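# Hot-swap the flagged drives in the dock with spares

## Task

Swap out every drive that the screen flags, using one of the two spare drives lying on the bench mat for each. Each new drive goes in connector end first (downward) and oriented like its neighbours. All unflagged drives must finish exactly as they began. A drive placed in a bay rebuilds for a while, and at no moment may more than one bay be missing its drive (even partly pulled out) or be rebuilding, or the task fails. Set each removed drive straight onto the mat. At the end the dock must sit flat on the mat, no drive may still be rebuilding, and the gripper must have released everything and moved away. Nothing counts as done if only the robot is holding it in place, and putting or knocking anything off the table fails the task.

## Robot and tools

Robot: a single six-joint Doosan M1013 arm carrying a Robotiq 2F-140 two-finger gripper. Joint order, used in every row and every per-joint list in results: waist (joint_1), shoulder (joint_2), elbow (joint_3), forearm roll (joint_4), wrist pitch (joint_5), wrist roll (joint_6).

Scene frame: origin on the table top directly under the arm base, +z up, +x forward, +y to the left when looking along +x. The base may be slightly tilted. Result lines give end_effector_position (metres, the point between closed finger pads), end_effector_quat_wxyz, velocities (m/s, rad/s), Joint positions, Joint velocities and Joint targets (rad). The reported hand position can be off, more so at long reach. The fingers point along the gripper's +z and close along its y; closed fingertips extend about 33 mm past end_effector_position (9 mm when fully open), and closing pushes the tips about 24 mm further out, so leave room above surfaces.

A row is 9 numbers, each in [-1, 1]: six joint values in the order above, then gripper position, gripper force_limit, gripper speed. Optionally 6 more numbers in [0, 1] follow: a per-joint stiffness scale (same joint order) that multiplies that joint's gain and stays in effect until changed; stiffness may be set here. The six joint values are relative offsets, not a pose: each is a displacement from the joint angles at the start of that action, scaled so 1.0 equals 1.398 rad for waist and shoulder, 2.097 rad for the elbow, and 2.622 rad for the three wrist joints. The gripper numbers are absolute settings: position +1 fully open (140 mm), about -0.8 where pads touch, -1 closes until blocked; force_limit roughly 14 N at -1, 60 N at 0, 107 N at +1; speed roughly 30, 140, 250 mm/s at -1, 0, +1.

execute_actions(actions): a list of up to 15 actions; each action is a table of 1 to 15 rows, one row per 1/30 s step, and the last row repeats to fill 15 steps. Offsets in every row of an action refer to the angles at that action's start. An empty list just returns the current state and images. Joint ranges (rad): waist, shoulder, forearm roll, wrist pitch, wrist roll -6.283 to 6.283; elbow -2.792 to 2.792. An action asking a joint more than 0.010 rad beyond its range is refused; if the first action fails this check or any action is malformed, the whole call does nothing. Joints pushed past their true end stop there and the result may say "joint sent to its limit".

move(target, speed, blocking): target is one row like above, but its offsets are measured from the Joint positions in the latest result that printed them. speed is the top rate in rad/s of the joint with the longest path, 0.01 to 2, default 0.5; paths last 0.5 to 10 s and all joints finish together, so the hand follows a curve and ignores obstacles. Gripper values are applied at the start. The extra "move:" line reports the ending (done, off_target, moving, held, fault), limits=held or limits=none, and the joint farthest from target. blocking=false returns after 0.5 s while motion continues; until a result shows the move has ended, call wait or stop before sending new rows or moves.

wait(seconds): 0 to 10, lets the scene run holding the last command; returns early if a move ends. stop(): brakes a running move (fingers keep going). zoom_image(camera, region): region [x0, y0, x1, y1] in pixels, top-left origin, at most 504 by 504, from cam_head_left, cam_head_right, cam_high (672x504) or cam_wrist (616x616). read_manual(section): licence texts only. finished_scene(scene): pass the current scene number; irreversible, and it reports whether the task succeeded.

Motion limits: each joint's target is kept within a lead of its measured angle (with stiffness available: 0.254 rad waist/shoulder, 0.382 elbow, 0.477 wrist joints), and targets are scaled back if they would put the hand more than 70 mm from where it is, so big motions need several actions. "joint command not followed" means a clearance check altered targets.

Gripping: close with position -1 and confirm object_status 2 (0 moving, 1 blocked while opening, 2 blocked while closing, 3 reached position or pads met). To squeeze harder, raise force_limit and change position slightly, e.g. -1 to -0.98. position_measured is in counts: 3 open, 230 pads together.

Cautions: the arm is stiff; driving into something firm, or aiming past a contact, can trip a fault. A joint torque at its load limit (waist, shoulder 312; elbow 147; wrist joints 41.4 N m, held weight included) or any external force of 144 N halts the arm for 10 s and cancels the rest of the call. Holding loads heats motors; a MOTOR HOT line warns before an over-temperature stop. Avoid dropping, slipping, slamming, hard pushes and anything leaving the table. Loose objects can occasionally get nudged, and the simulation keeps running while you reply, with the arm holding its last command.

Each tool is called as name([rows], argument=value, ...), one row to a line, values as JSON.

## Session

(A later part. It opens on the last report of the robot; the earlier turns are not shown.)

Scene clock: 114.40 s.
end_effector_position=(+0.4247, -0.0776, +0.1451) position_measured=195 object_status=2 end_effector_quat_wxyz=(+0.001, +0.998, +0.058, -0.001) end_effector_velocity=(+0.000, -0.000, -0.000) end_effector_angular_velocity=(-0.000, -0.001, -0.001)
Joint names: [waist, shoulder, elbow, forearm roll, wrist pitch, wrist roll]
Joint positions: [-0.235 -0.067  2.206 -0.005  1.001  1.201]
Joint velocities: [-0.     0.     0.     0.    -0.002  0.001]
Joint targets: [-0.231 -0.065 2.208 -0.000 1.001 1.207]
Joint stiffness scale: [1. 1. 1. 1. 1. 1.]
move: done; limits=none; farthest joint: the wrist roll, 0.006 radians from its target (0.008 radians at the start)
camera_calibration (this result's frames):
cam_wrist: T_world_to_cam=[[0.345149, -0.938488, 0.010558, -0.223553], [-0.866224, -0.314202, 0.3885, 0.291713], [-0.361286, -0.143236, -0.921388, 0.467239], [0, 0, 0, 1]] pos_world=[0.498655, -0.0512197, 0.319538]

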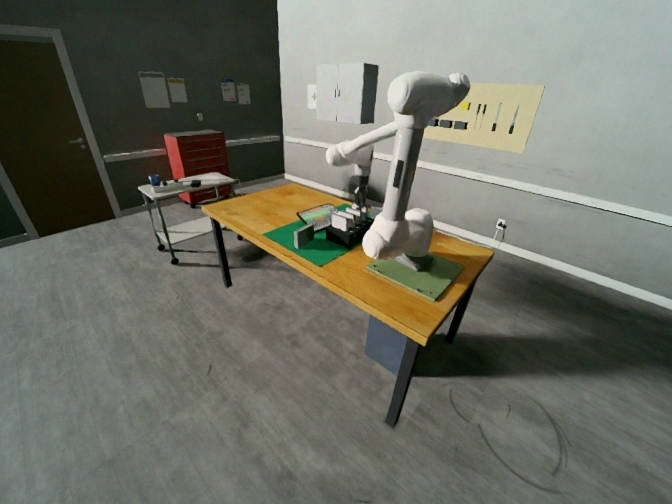

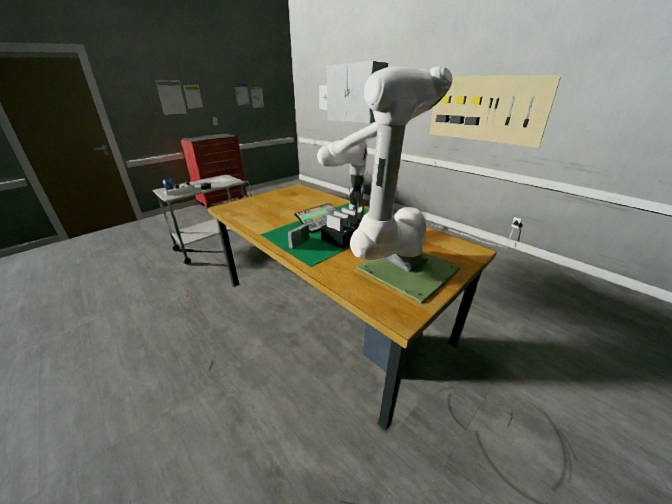

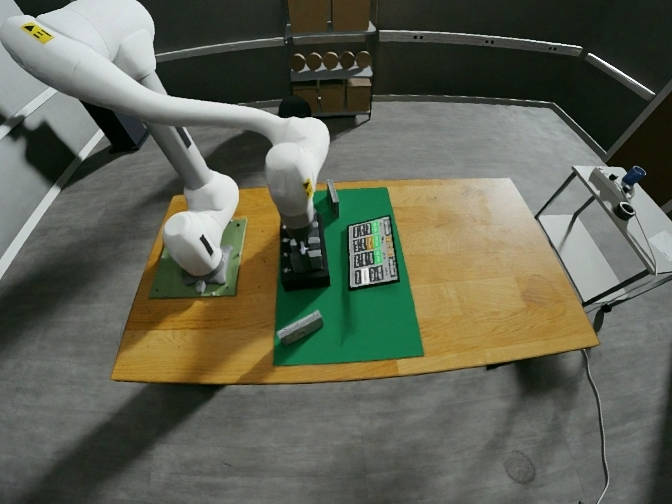

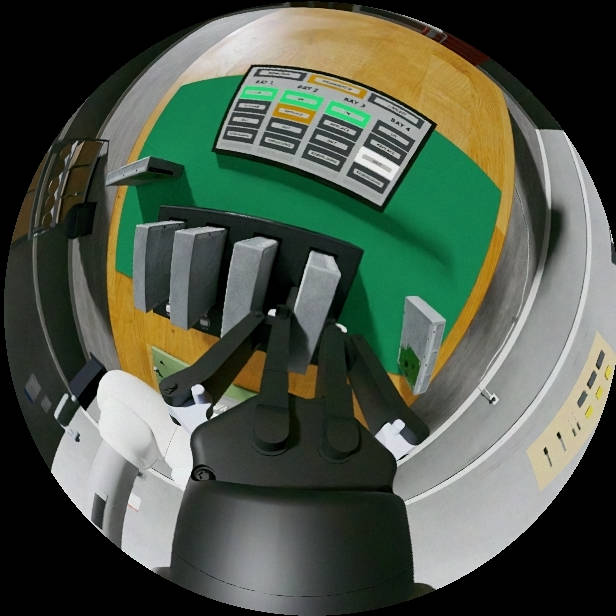

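move(target=[-0.006, -0.0539, -0.0497, 0, 0.0691, 0.003, -1, 0.6, 0.3], speed=0.25)

move(target=[0.0, -0.037, -0.0635, 0.002, 0.069, 0.003, -1, 0.6, 0.3], speed=0.4)

Scene clock: 123.10 s.
end_effector_position=(+0.4228, -0.0801, +0.2259) position_measured=195 object_status=2 end_effector_quat_wxyz=(+0.001, +0.998, +0.055, -0.004) end_effector_velocity=(-0.001, +0.000, -0.000) end_effector_angular_velocity=(+0.001, +0.003, -0.000)
Joint names: [waist, shoulder, elbow, forearm roll, wrist pitch, wrist roll]
Joint positions: [-0.24  -0.139  2.105 -0.007  1.18   1.202]
Joint velocities: [-0.     0.     0.    -0.     0.003 -0.   ]
Joint targets: [-0.244 -0.143 2.102 -0.005 1.183 1.209]
Joint stiffness scale: [1. 1. 1. 1. 1. 1.]
move: done; limits=none; farthest joint: the wrist roll, 0.007 radians from its target (0.008 radians at the start)
camera_calibration (this result's frames):
cam_wrist: T_world_to_cam=[[0.340017, -0.940376, 0.00897559, -0.223733], [-0.865391, -0.30914, 0.394375, 0.256582], [-0.368086, -0.141862, -0.918906, 0.54309], [0, 0, 0, 1]] pos_world=[0.498021, -0.0540295, 0.399867]

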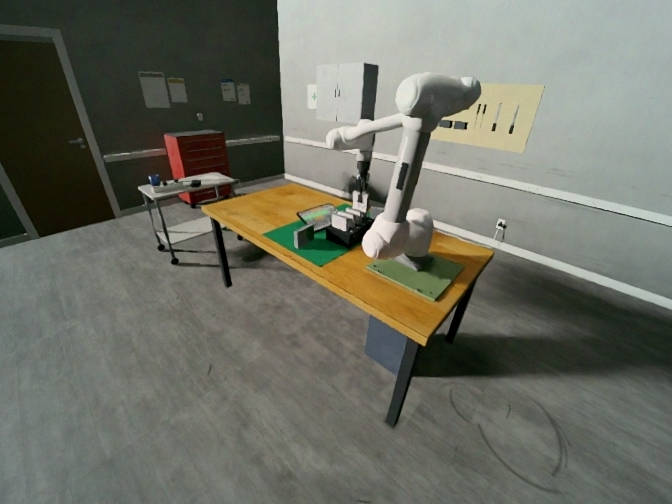

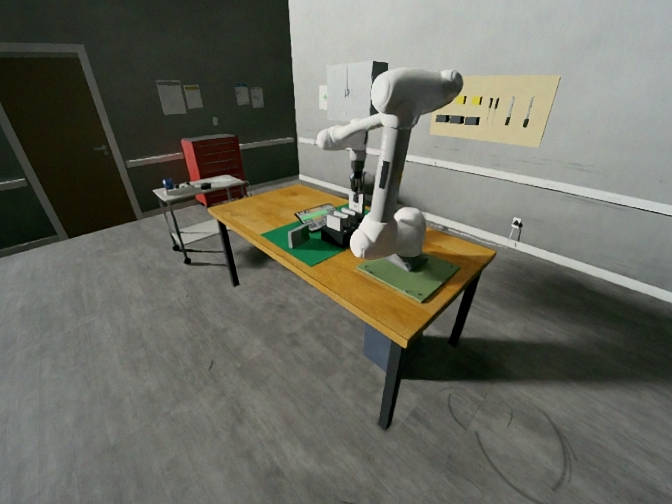

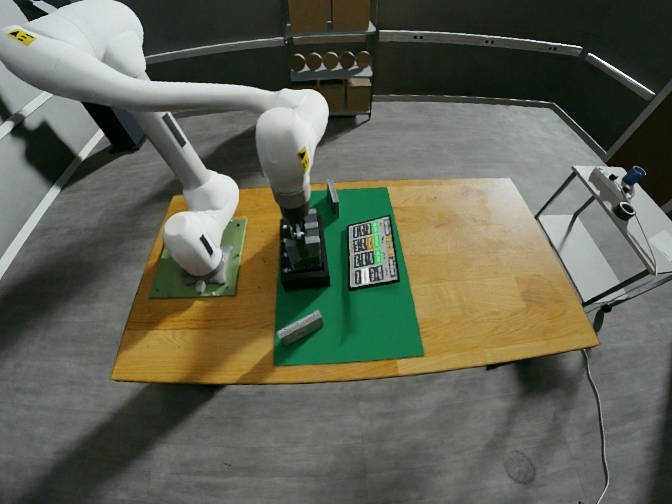

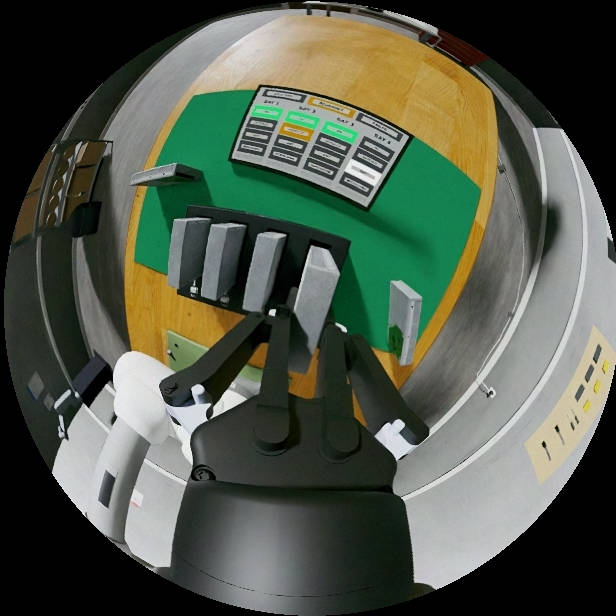

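Scene clock: 124.10 s.
end_effector_position=(+0.4235, -0.0799, +0.3158) position_measured=195 object_status=2 end_effector_quat_wxyz=(-0.000, +0.999, +0.054, -0.004) end_effector_velocity=(-0.001, +0.000, +0.000) end_effector_angular_velocity=(+0.001, +0.003, -0.000)
Joint names: [waist, shoulder, elbow, forearm roll, wrist pitch, wrist roll]
Joint positions: [-0.24  -0.187  1.975 -0.005  1.359  1.203]
Joint velocities: [-0.    -0.001 -0.    -0.     0.004  0.   ]
Joint targets: [-0.240 -0.191 1.972 -0.002 1.361 1.210]
Joint stiffness scale: [1. 1. 1. 1. 1. 1.]
move: done; limits=none; farthest joint: the wrist roll, 0.007 radians from its target (0.008 radians at the start)
camera_calibration (this result's frames):
cam_wrist: T_world_to_cam=[[0.337527, -0.941288, 0.00724495, -0.223058], [-0.866185, -0.307565, 0.393862, 0.222442], [-0.368509, -0.139215, -0.919141, 0.626433], [0, 0, 0, 1]] pos_world=[0.49881, -0.0543378, 0.489785]

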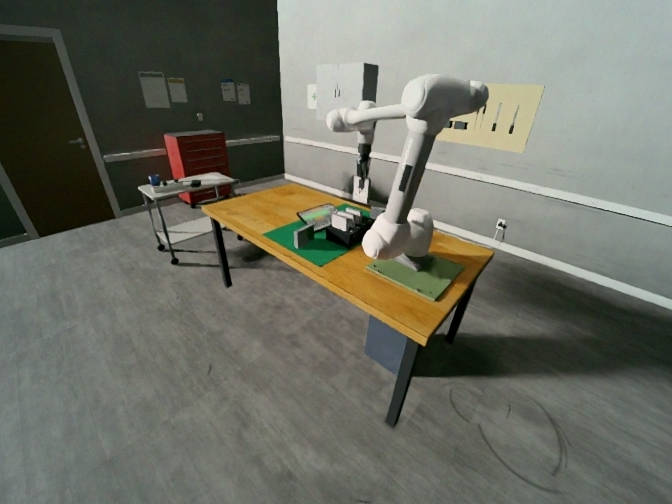

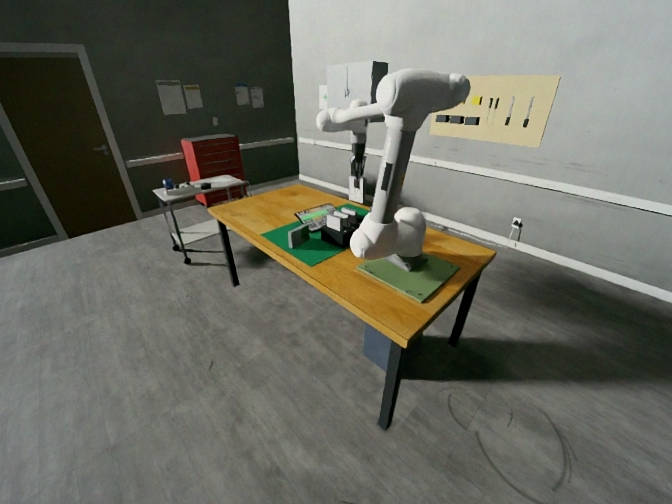

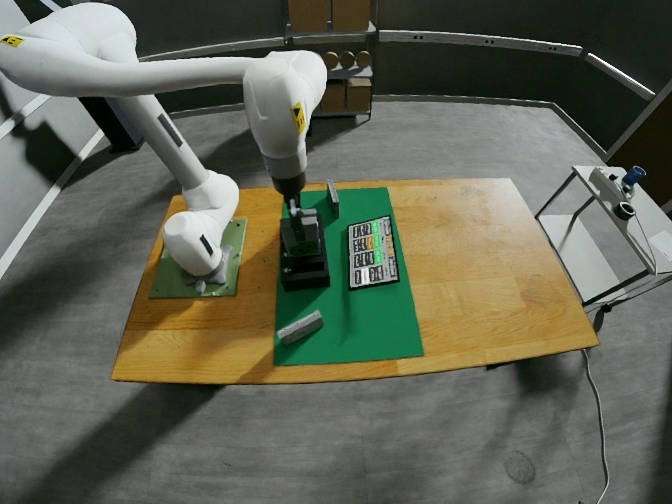

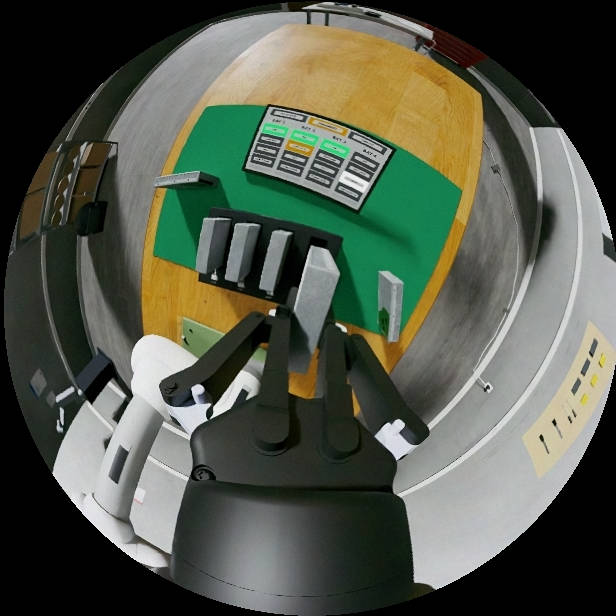

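execute_actions(actions=[])

Scene clock: 148.63 s.
end_effector_position=(+0.4234, -0.0799, +0.3158) position_measured=195 object_status=2 end_effector_quat_wxyz=(-0.000, +0.999, +0.054, -0.004) end_effector_velocity=(+0.000, -0.000, -0.001) end_effector_angular_velocity=(+0.000, +0.000, -0.000)
Joint names: [waist, shoulder, elbow, forearm roll, wrist pitch, wrist roll]
Joint positions: [-0.24  -0.187  1.975 -0.005  1.359  1.203]
Joint velocities: [ 0.     0.001  0.    -0.    -0.001  0.   ]
Joint targets: [-0.240 -0.191 1.972 -0.002 1.361 1.210]
Joint stiffness scale: [1. 1. 1. 1. 1. 1.]
camera_calibration (this result's frames):
cam_wrist: T_world_to_cam=[[0.337515, -0.941293, 0.00711828, -0.222974], [-0.866104, -0.307575, 0.394031, 0.222293], [-0.368709, -0.139157, -0.91907, 0.626494], [0, 0, 0, 1]] pos_world=[0.49878, -0.0543308, 0.489789]

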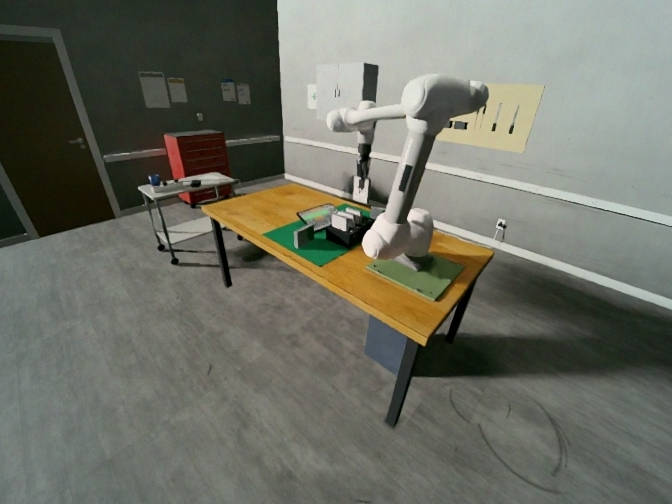

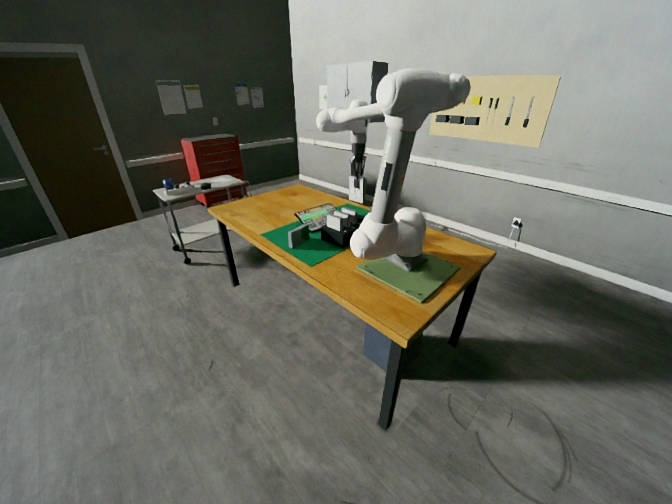

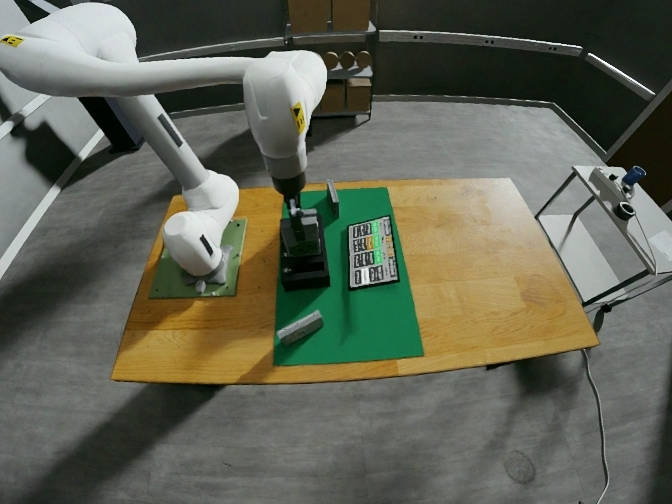

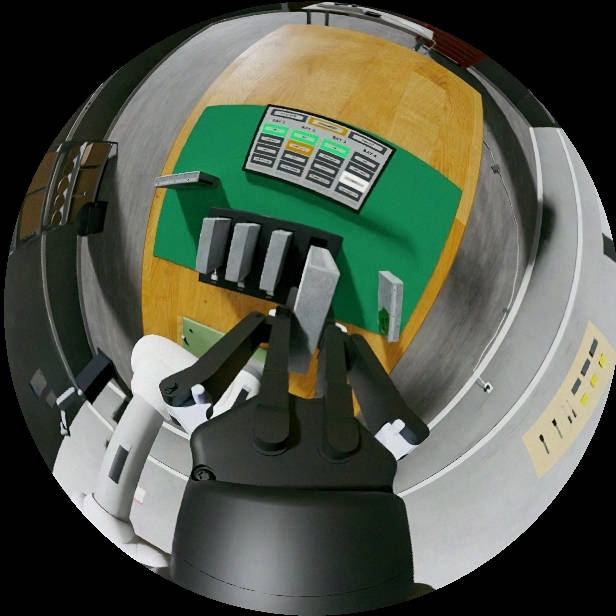

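move(target=[0.4457, 0.3544, -0.2566, 0.002, 0.0138, -0.3257, -1, 0.8, 0], speed=0.6)

Scene clock: 168.37 s.
end_effector_position=(+0.6797, +0.2898, +0.3223) position_measured=196 object_status=2 end_effector_quat_wxyz=(-0.001, +0.707, +0.708, +0.002) end_effector_velocity=(-0.000, +0.000, +0.001) end_effector_angular_velocity=(+0.000, -0.001, +0.003)
Joint names: [waist, shoulder, elbow, forearm roll, wrist pitch, wrist roll]
Joint positions: [ 0.38   0.305  1.44  -0.     1.393  0.356]
Joint velocities: [ 0.001 -0.    -0.001  0.     0.001 -0.002]
Joint targets: [0.383 0.308 1.437 0.000 1.395 0.349]
Joint stiffness scale: [1. 1. 1. 1. 1. 1.]
move: done; limits=none; farthest joint: the wrist roll, 0.007 radians from its target (0.854 radians at the start)
camera_calibration (this result's frames):
cam_wrist: T_world_to_cam=[[0.971633, 0.236176, 0.0122107, -0.735388], [0.213578, -0.898493, 0.383529, -0.00379564], [0.101552, -0.370041, -0.923448, 0.527022], [0, 0, 0, 1]] pos_world=[0.661818, 0.365291, 0.497113]

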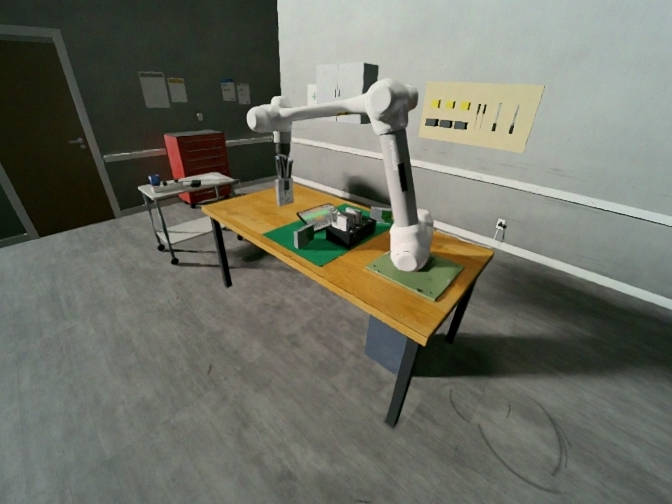

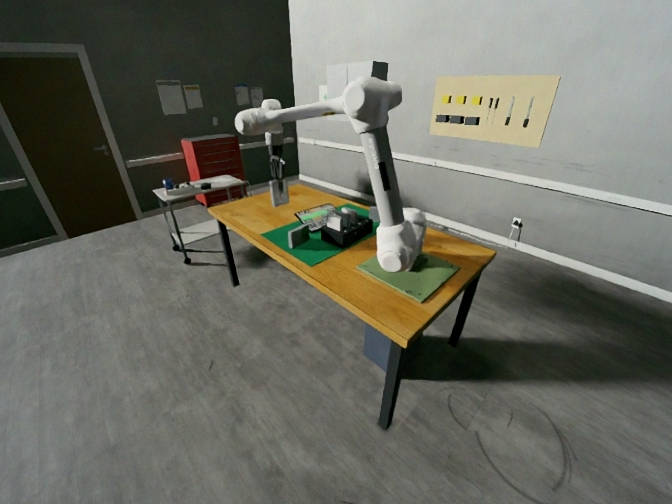

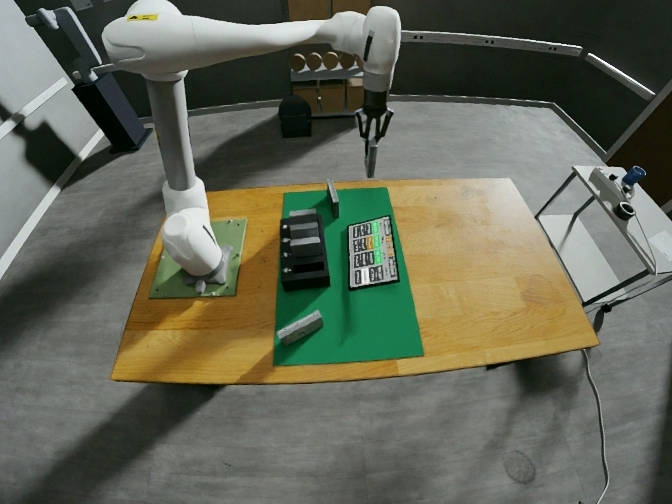

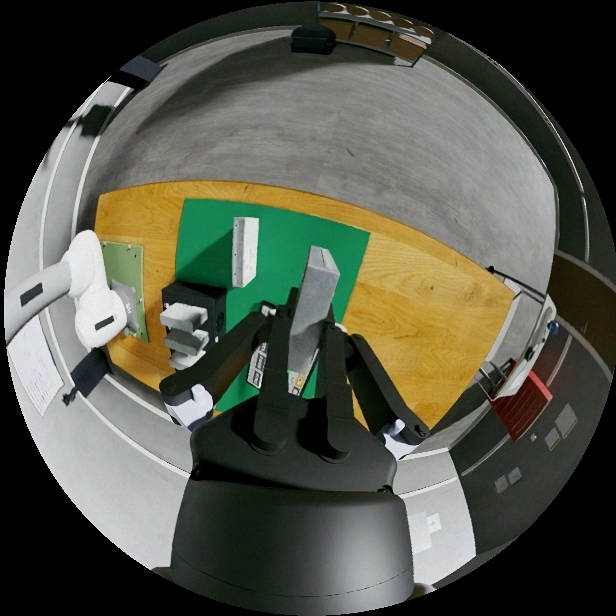

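move(target=[0.002, 0.0725, 0.1012, 0, -0.1163, -0.0027, -1, 0.8, 0], speed=0.3)

Scene clock: 177.83 s.
end_effector_position=(+0.6798, +0.2905, +0.1396) position_measured=196 object_status=2 end_effector_quat_wxyz=(-0.002, +0.706, +0.708, +0.000) end_effector_velocity=(+0.001, +0.001, -0.000) end_effector_angular_velocity=(+0.001, -0.003, +0.000)
Joint names: [waist, shoulder, elbow, forearm roll, wrist pitch, wrist roll]
Joint positions: [ 0.38   0.402  1.649 -0.     1.09   0.356]
Joint velocities: [ 0.     0.001 -0.001  0.    -0.003 -0.   ]
Joint targets: [0.382 0.406 1.652 -0.000 1.088 0.349]
Joint stiffness scale: [1. 1. 1. 1. 1. 1.]
move: done; limits=none; farthest joint: the wrist roll, 0.007 radians from its target (0.007 radians at the start)
camera_calibration (this result's frames):
cam_wrist: T_world_to_cam=[[0.971583, 0.236563, 0.00802137, -0.732899], [0.215441, -0.897856, 0.383979, 0.0653961], [0.0980371, -0.371339, -0.923307, 0.361341], [0, 0, 0, 1]] pos_world=[0.662558, 0.366273, 0.314397]

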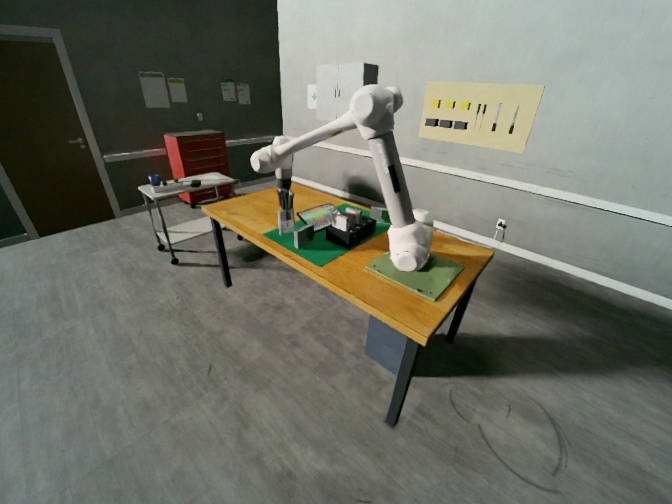

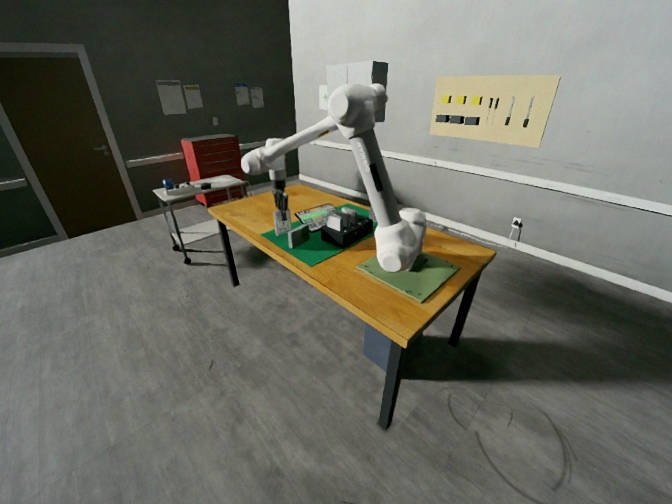

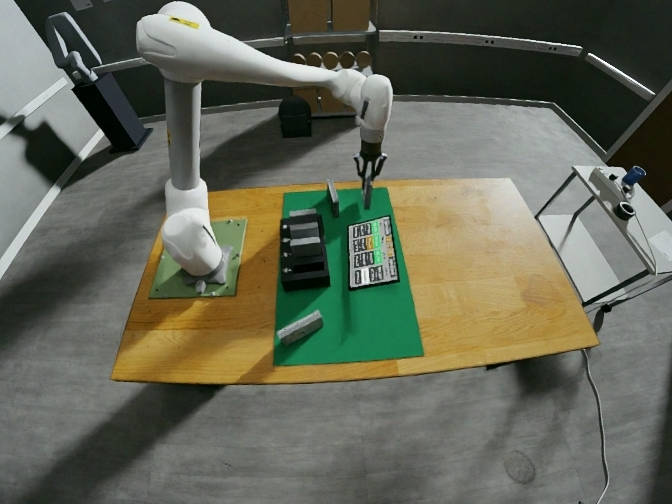

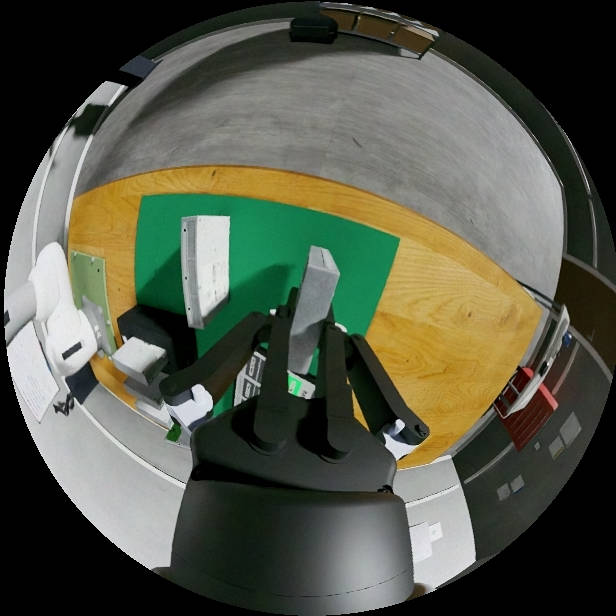

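move(target=[0.002, 0.0142, 0.0098, 0, -0.0133, -0.0027, -1, 0.8, 0], speed=0.03)

Scene clock: 186.73 s.
end_effector_position=(+0.6801, +0.2907, +0.1215) position_measured=196 object_status=2 end_effector_quat_wxyz=(-0.002, +0.706, +0.708, +0.000) end_effector_velocity=(+0.000, +0.000, +0.000) end_effector_angular_velocity=(+0.000, -0.000, +0.001)
Joint names: [waist, shoulder, elbow, forearm roll, wrist pitch, wrist roll]
Joint positions: [ 0.38   0.417  1.664 -0.     1.06   0.356]
Joint velocities: [-0.    -0.     0.     0.    -0.001 -0.001]
Joint targets: [0.382 0.422 1.670 -0.000 1.056 0.349]
Joint stiffness scale: [1. 1. 1. 1. 1. 1.]
move: done; limits=none; farthest joint: the wrist roll, 0.007 radians from its target (0.007 radians at the start)
camera_calibration (this result's frames):
cam_wrist: T_world_to_cam=[[0.971571, 0.236599, 0.00837258, -0.733145], [0.215349, -0.897897, 0.383934, 0.0725013], [0.0983562, -0.371217, -0.923322, 0.344472], [0, 0, 0, 1]] pos_world=[0.662809, 0.366434, 0.296362]

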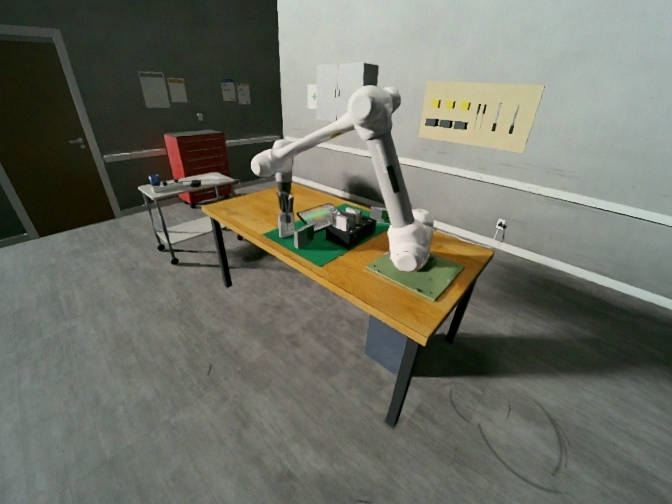

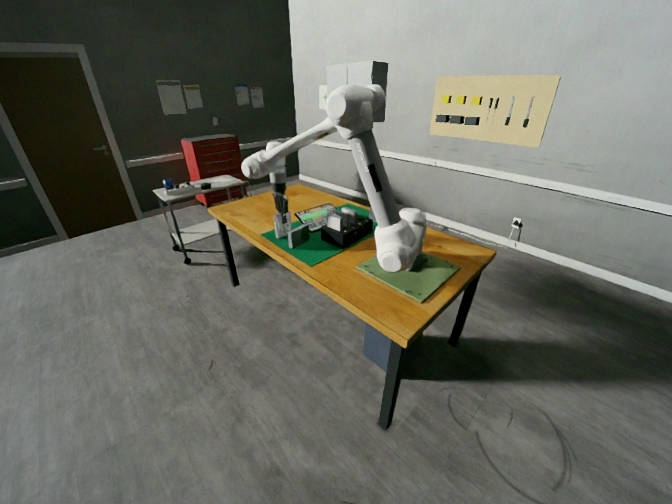

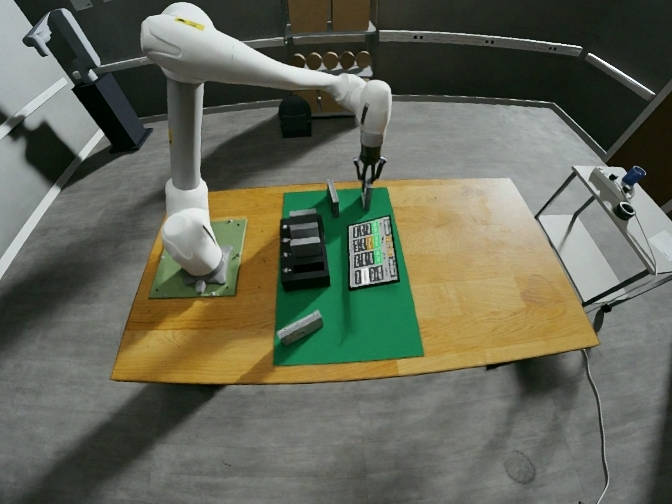

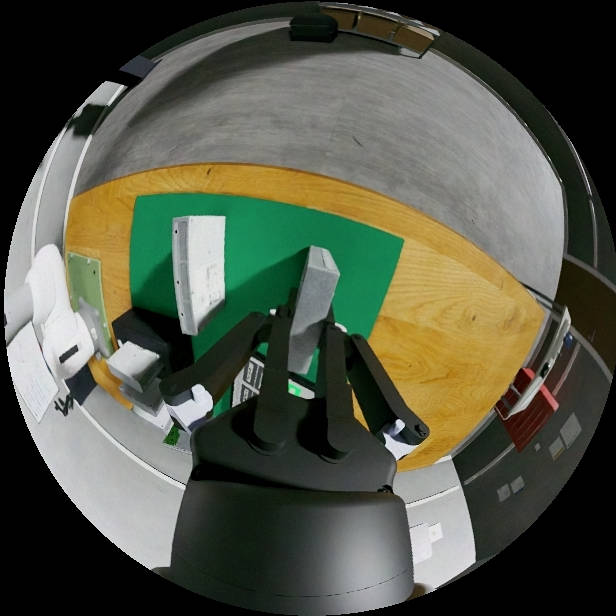

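Contact. Release.

move(target=[0, 0.002, 0.001, 0, 0, 0, 0.2, 0.8, -0.3], speed=0.03)

move(target=[0, -0.0805, -0.1083, 0, 0.1279, 0, 0.2, 0.8, 0], speed=0.3)

zoom_image(camera="cam_high", region=[250, 280, 370, 370])

Scene clock: 193.03 s.
end_effector_position=(+0.6801, +0.2907, +0.1215) position_measured=104 object_status=3 end_effector_quat_wxyz=(-0.002, +0.706, +0.708, +0.000) end_effector_velocity=(+0.000, +0.000, -0.000) end_effector_angular_velocity=(-0.000, +0.000, -0.000)
Joint names: [waist, shoulder, elbow, forearm roll, wrist pitch, wrist roll]
Joint positions: [ 0.38   0.417  1.664 -0.     1.06   0.356]
Joint velocities: [-0.     0.    -0.001  0.     0.     0.   ]
Joint targets: [0.380 0.419 1.667 -0.000 1.060 0.356]
Joint stiffness scale: [1. 1. 1. 1. 1. 1.]
move: done; limits=none; farthest joint: the shoulder, 0.003 radians from its target (0.003 radians at the start)
camera_calibration (this result's frames):
cam_wrist: T_world_to_cam=[[0.971561, 0.236637, 0.00846624, -0.733192], [0.215351, -0.897901, 0.383924, 0.0725069], [0.0984524, -0.371182, -0.923326, 0.344397], [0, 0, 0, 1]] pos_world=[0.662819, 0.366438, 0.296361]

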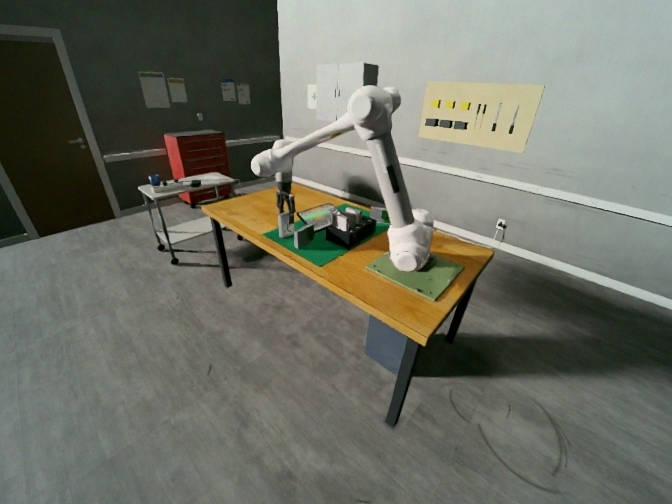

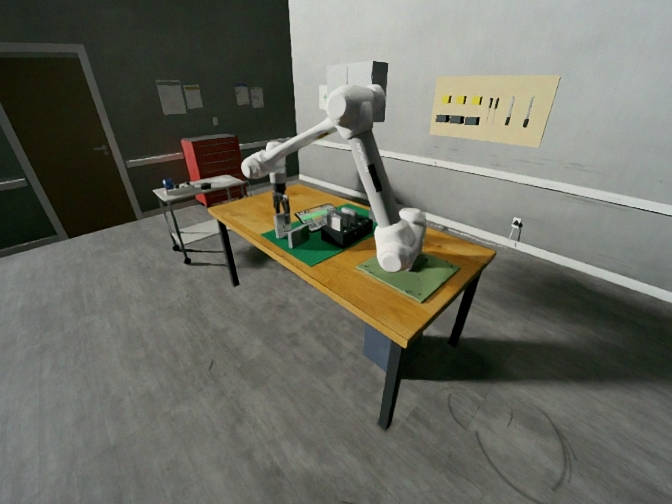

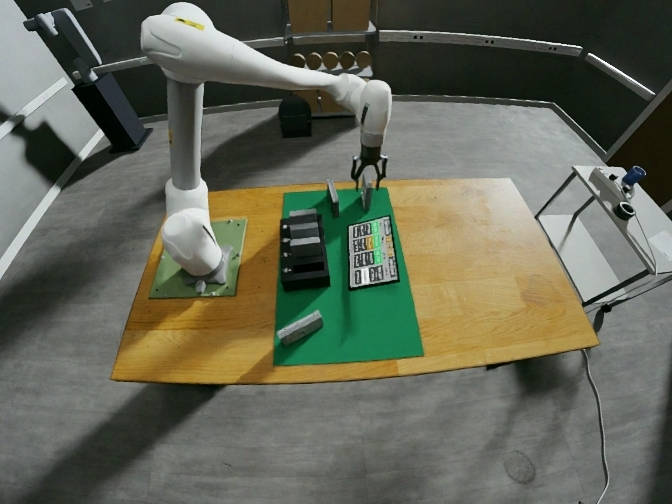

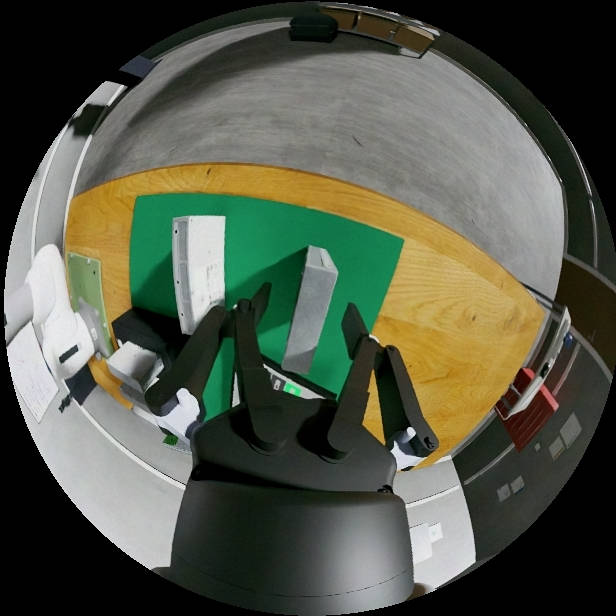

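Scene clock: 194.70 s.
end_effector_position=(+0.6798, +0.2899, +0.3198) position_measured=104 object_status=3 end_effector_quat_wxyz=(-0.002, +0.706, +0.708, +0.000) end_effector_velocity=(-0.001, -0.000, +0.001) end_effector_angular_velocity=(-0.000, +0.002, +0.000)
Joint names: [waist, shoulder, elbow, forearm roll, wrist pitch, wrist roll]
Joint positions: [ 0.38   0.308  1.441 -0.     1.393  0.356]
Joint velocities: [ 0.    -0.001 -0.     0.     0.003 -0.   ]
Joint targets: [0.380 0.304 1.437 -0.000 1.396 0.356]
Joint stiffness scale: [1. 1. 1. 1. 1. 1.]
move: done; limits=none; farthest joint: the elbow, 0.004 radians from its target (0.228 radians at the start)
camera_calibration (this result's frames):
cam_wrist: T_world_to_cam=[[0.971586, 0.236536, 0.00838176, -0.734376], [0.215284, -0.897898, 0.383968, -0.00427521], [0.0983484, -0.371254, -0.923308, 0.527254], [0, 0, 0, 1]] pos_world=[0.662575, 0.365613, 0.494615]

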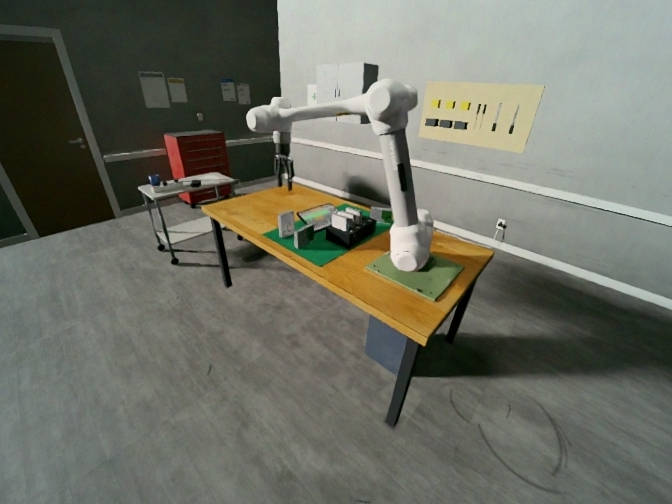

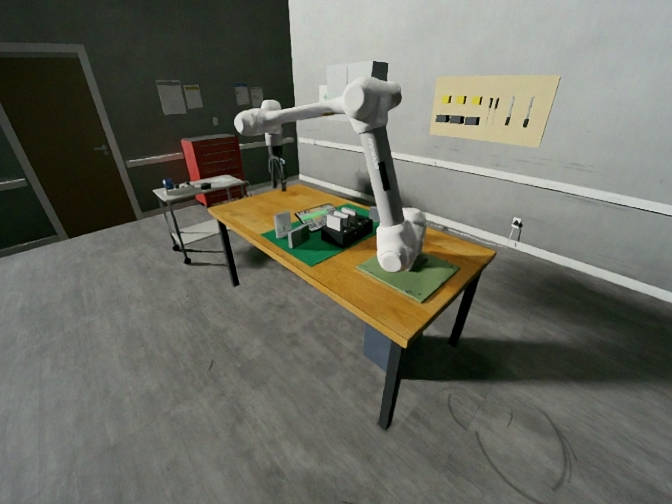

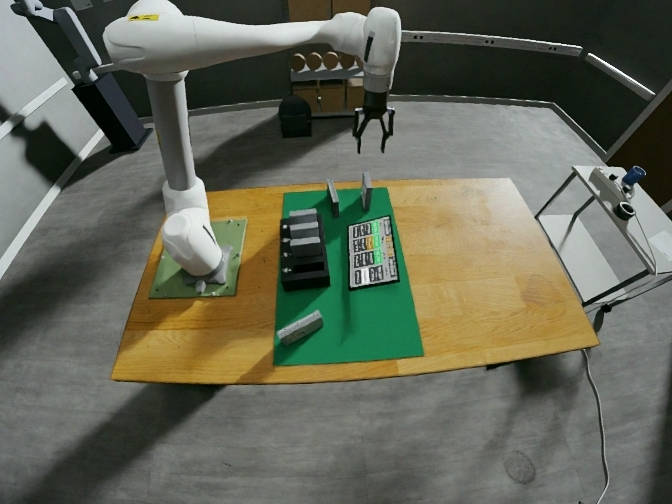

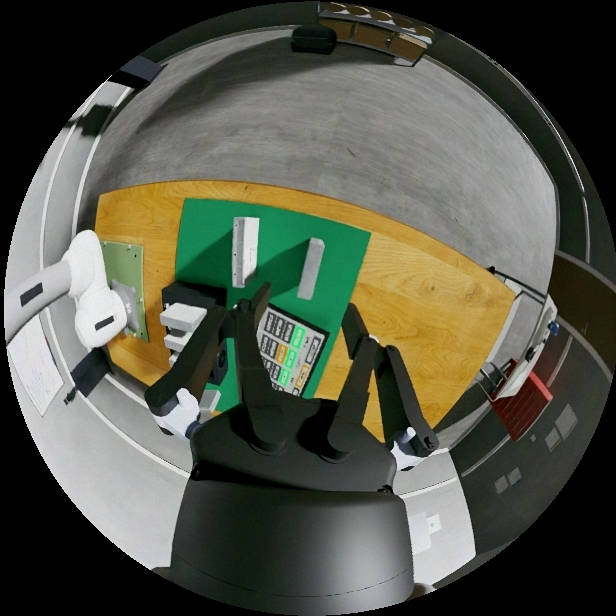

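Region (250, 280, 370, 370) of cam_high's 672x504 image, scaled by 4.200, with more detail than that image has; it fills the top 378 rows of this view, and the rest is white.

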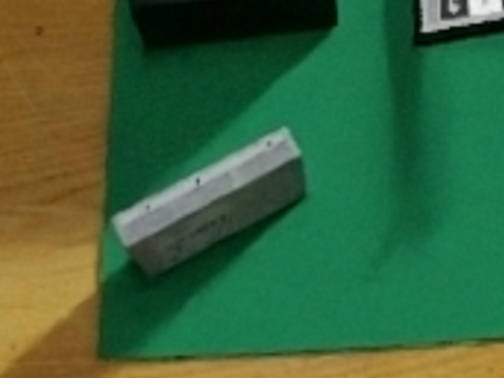

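zoom_image(camera="cam_high", region=[290, 160, 390, 235])

zoom_image(camera="cam_wrist", region=[180, 190, 340, 310])

Region (290, 160, 390, 235) of cam_high's 672x504 image, scaled by 5.040, with more detail than that image has; it fills the top 378 rows of this view, and the rest is white.

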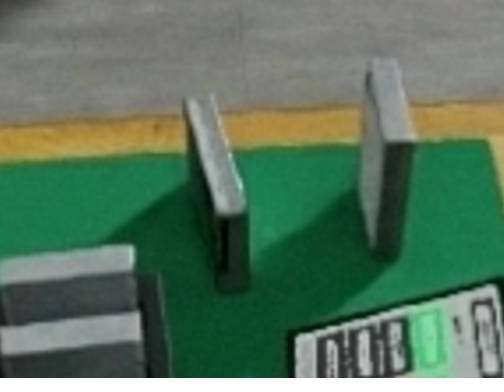

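Region (180, 190, 340, 310) of cam_wrist's 616x616 image, scaled by 3.150, with more detail than that image has; it fills the top 378 rows of this view, and the rest is white.

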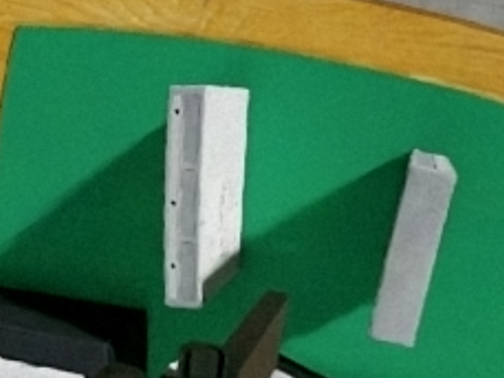

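move(target=[0.3637, 0.1929, 0.0961, -0.2802, 0.1253, -0.992, 0.2, 0.8, 0], speed=1.0)

Scene clock: 257.83 s.
end_effector_position=(+0.5301, +0.3335, +0.1801) position_measured=104 object_status=3 end_effector_quat_wxyz=(+0.324, +0.660, -0.562, +0.379) end_effector_velocity=(+0.000, +0.000, +0.000) end_effector_angular_velocity=(-0.001, +0.002, +0.001)
Joint names: [waist, shoulder, elbow, forearm roll, wrist pitch, wrist roll]
Joint positions: [ 0.884  0.574  1.639 -0.731  1.72  -2.237]
Joint velocities: [ 0.     0.    -0.    -0.001  0.    -0.002]
Joint targets: [0.888 0.577 1.642 -0.735 1.722 -2.244]
Joint stiffness scale: [1. 1. 1. 1. 1. 1.]
move: done; limits=none; farthest joint: the wrist roll, 0.007 radians from its target (2.601 radians at the start)
camera_calibration (this result's frames):
cam_wrist: T_world_to_cam=[[-0.941703, -0.26347, 0.209234, 0.546818], [-0.336437, 0.741836, -0.580077, 0.0400149], [-0.00238455, -0.616654, -0.78723, 0.539977], [0, 0, 0, 1]] pos_world=[0.52969, 0.447365, 0.333885]

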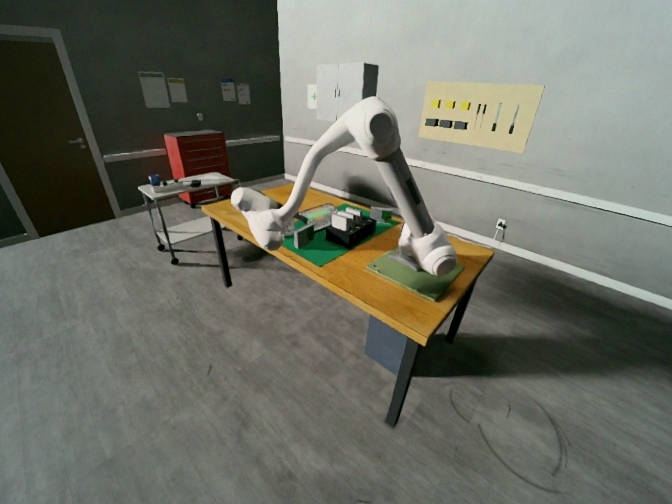

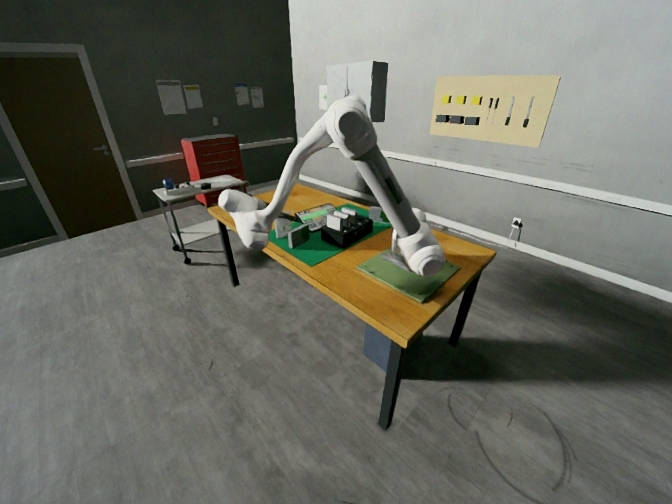

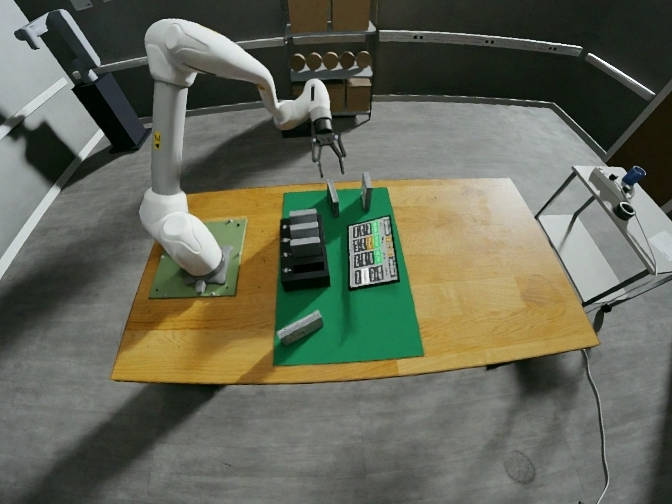

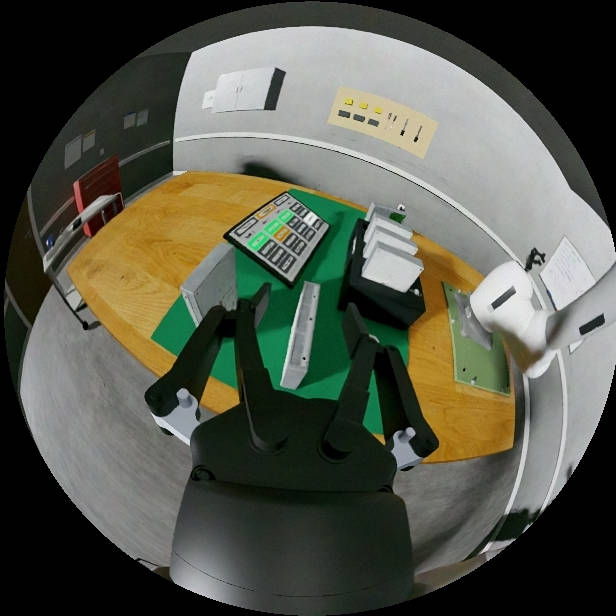

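zoom_image(camera="cam_wrist", region=[230, 270, 390, 400])

Region (230, 270, 390, 400) of cam_wrist's 616x616 image, scaled by 3.150, with more detail than that image has; it fills the top 410 rows of this view, and the rest is white.

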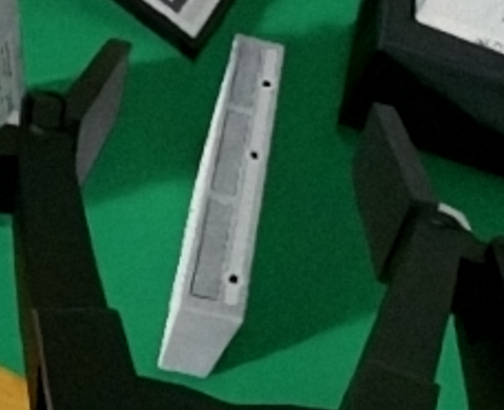

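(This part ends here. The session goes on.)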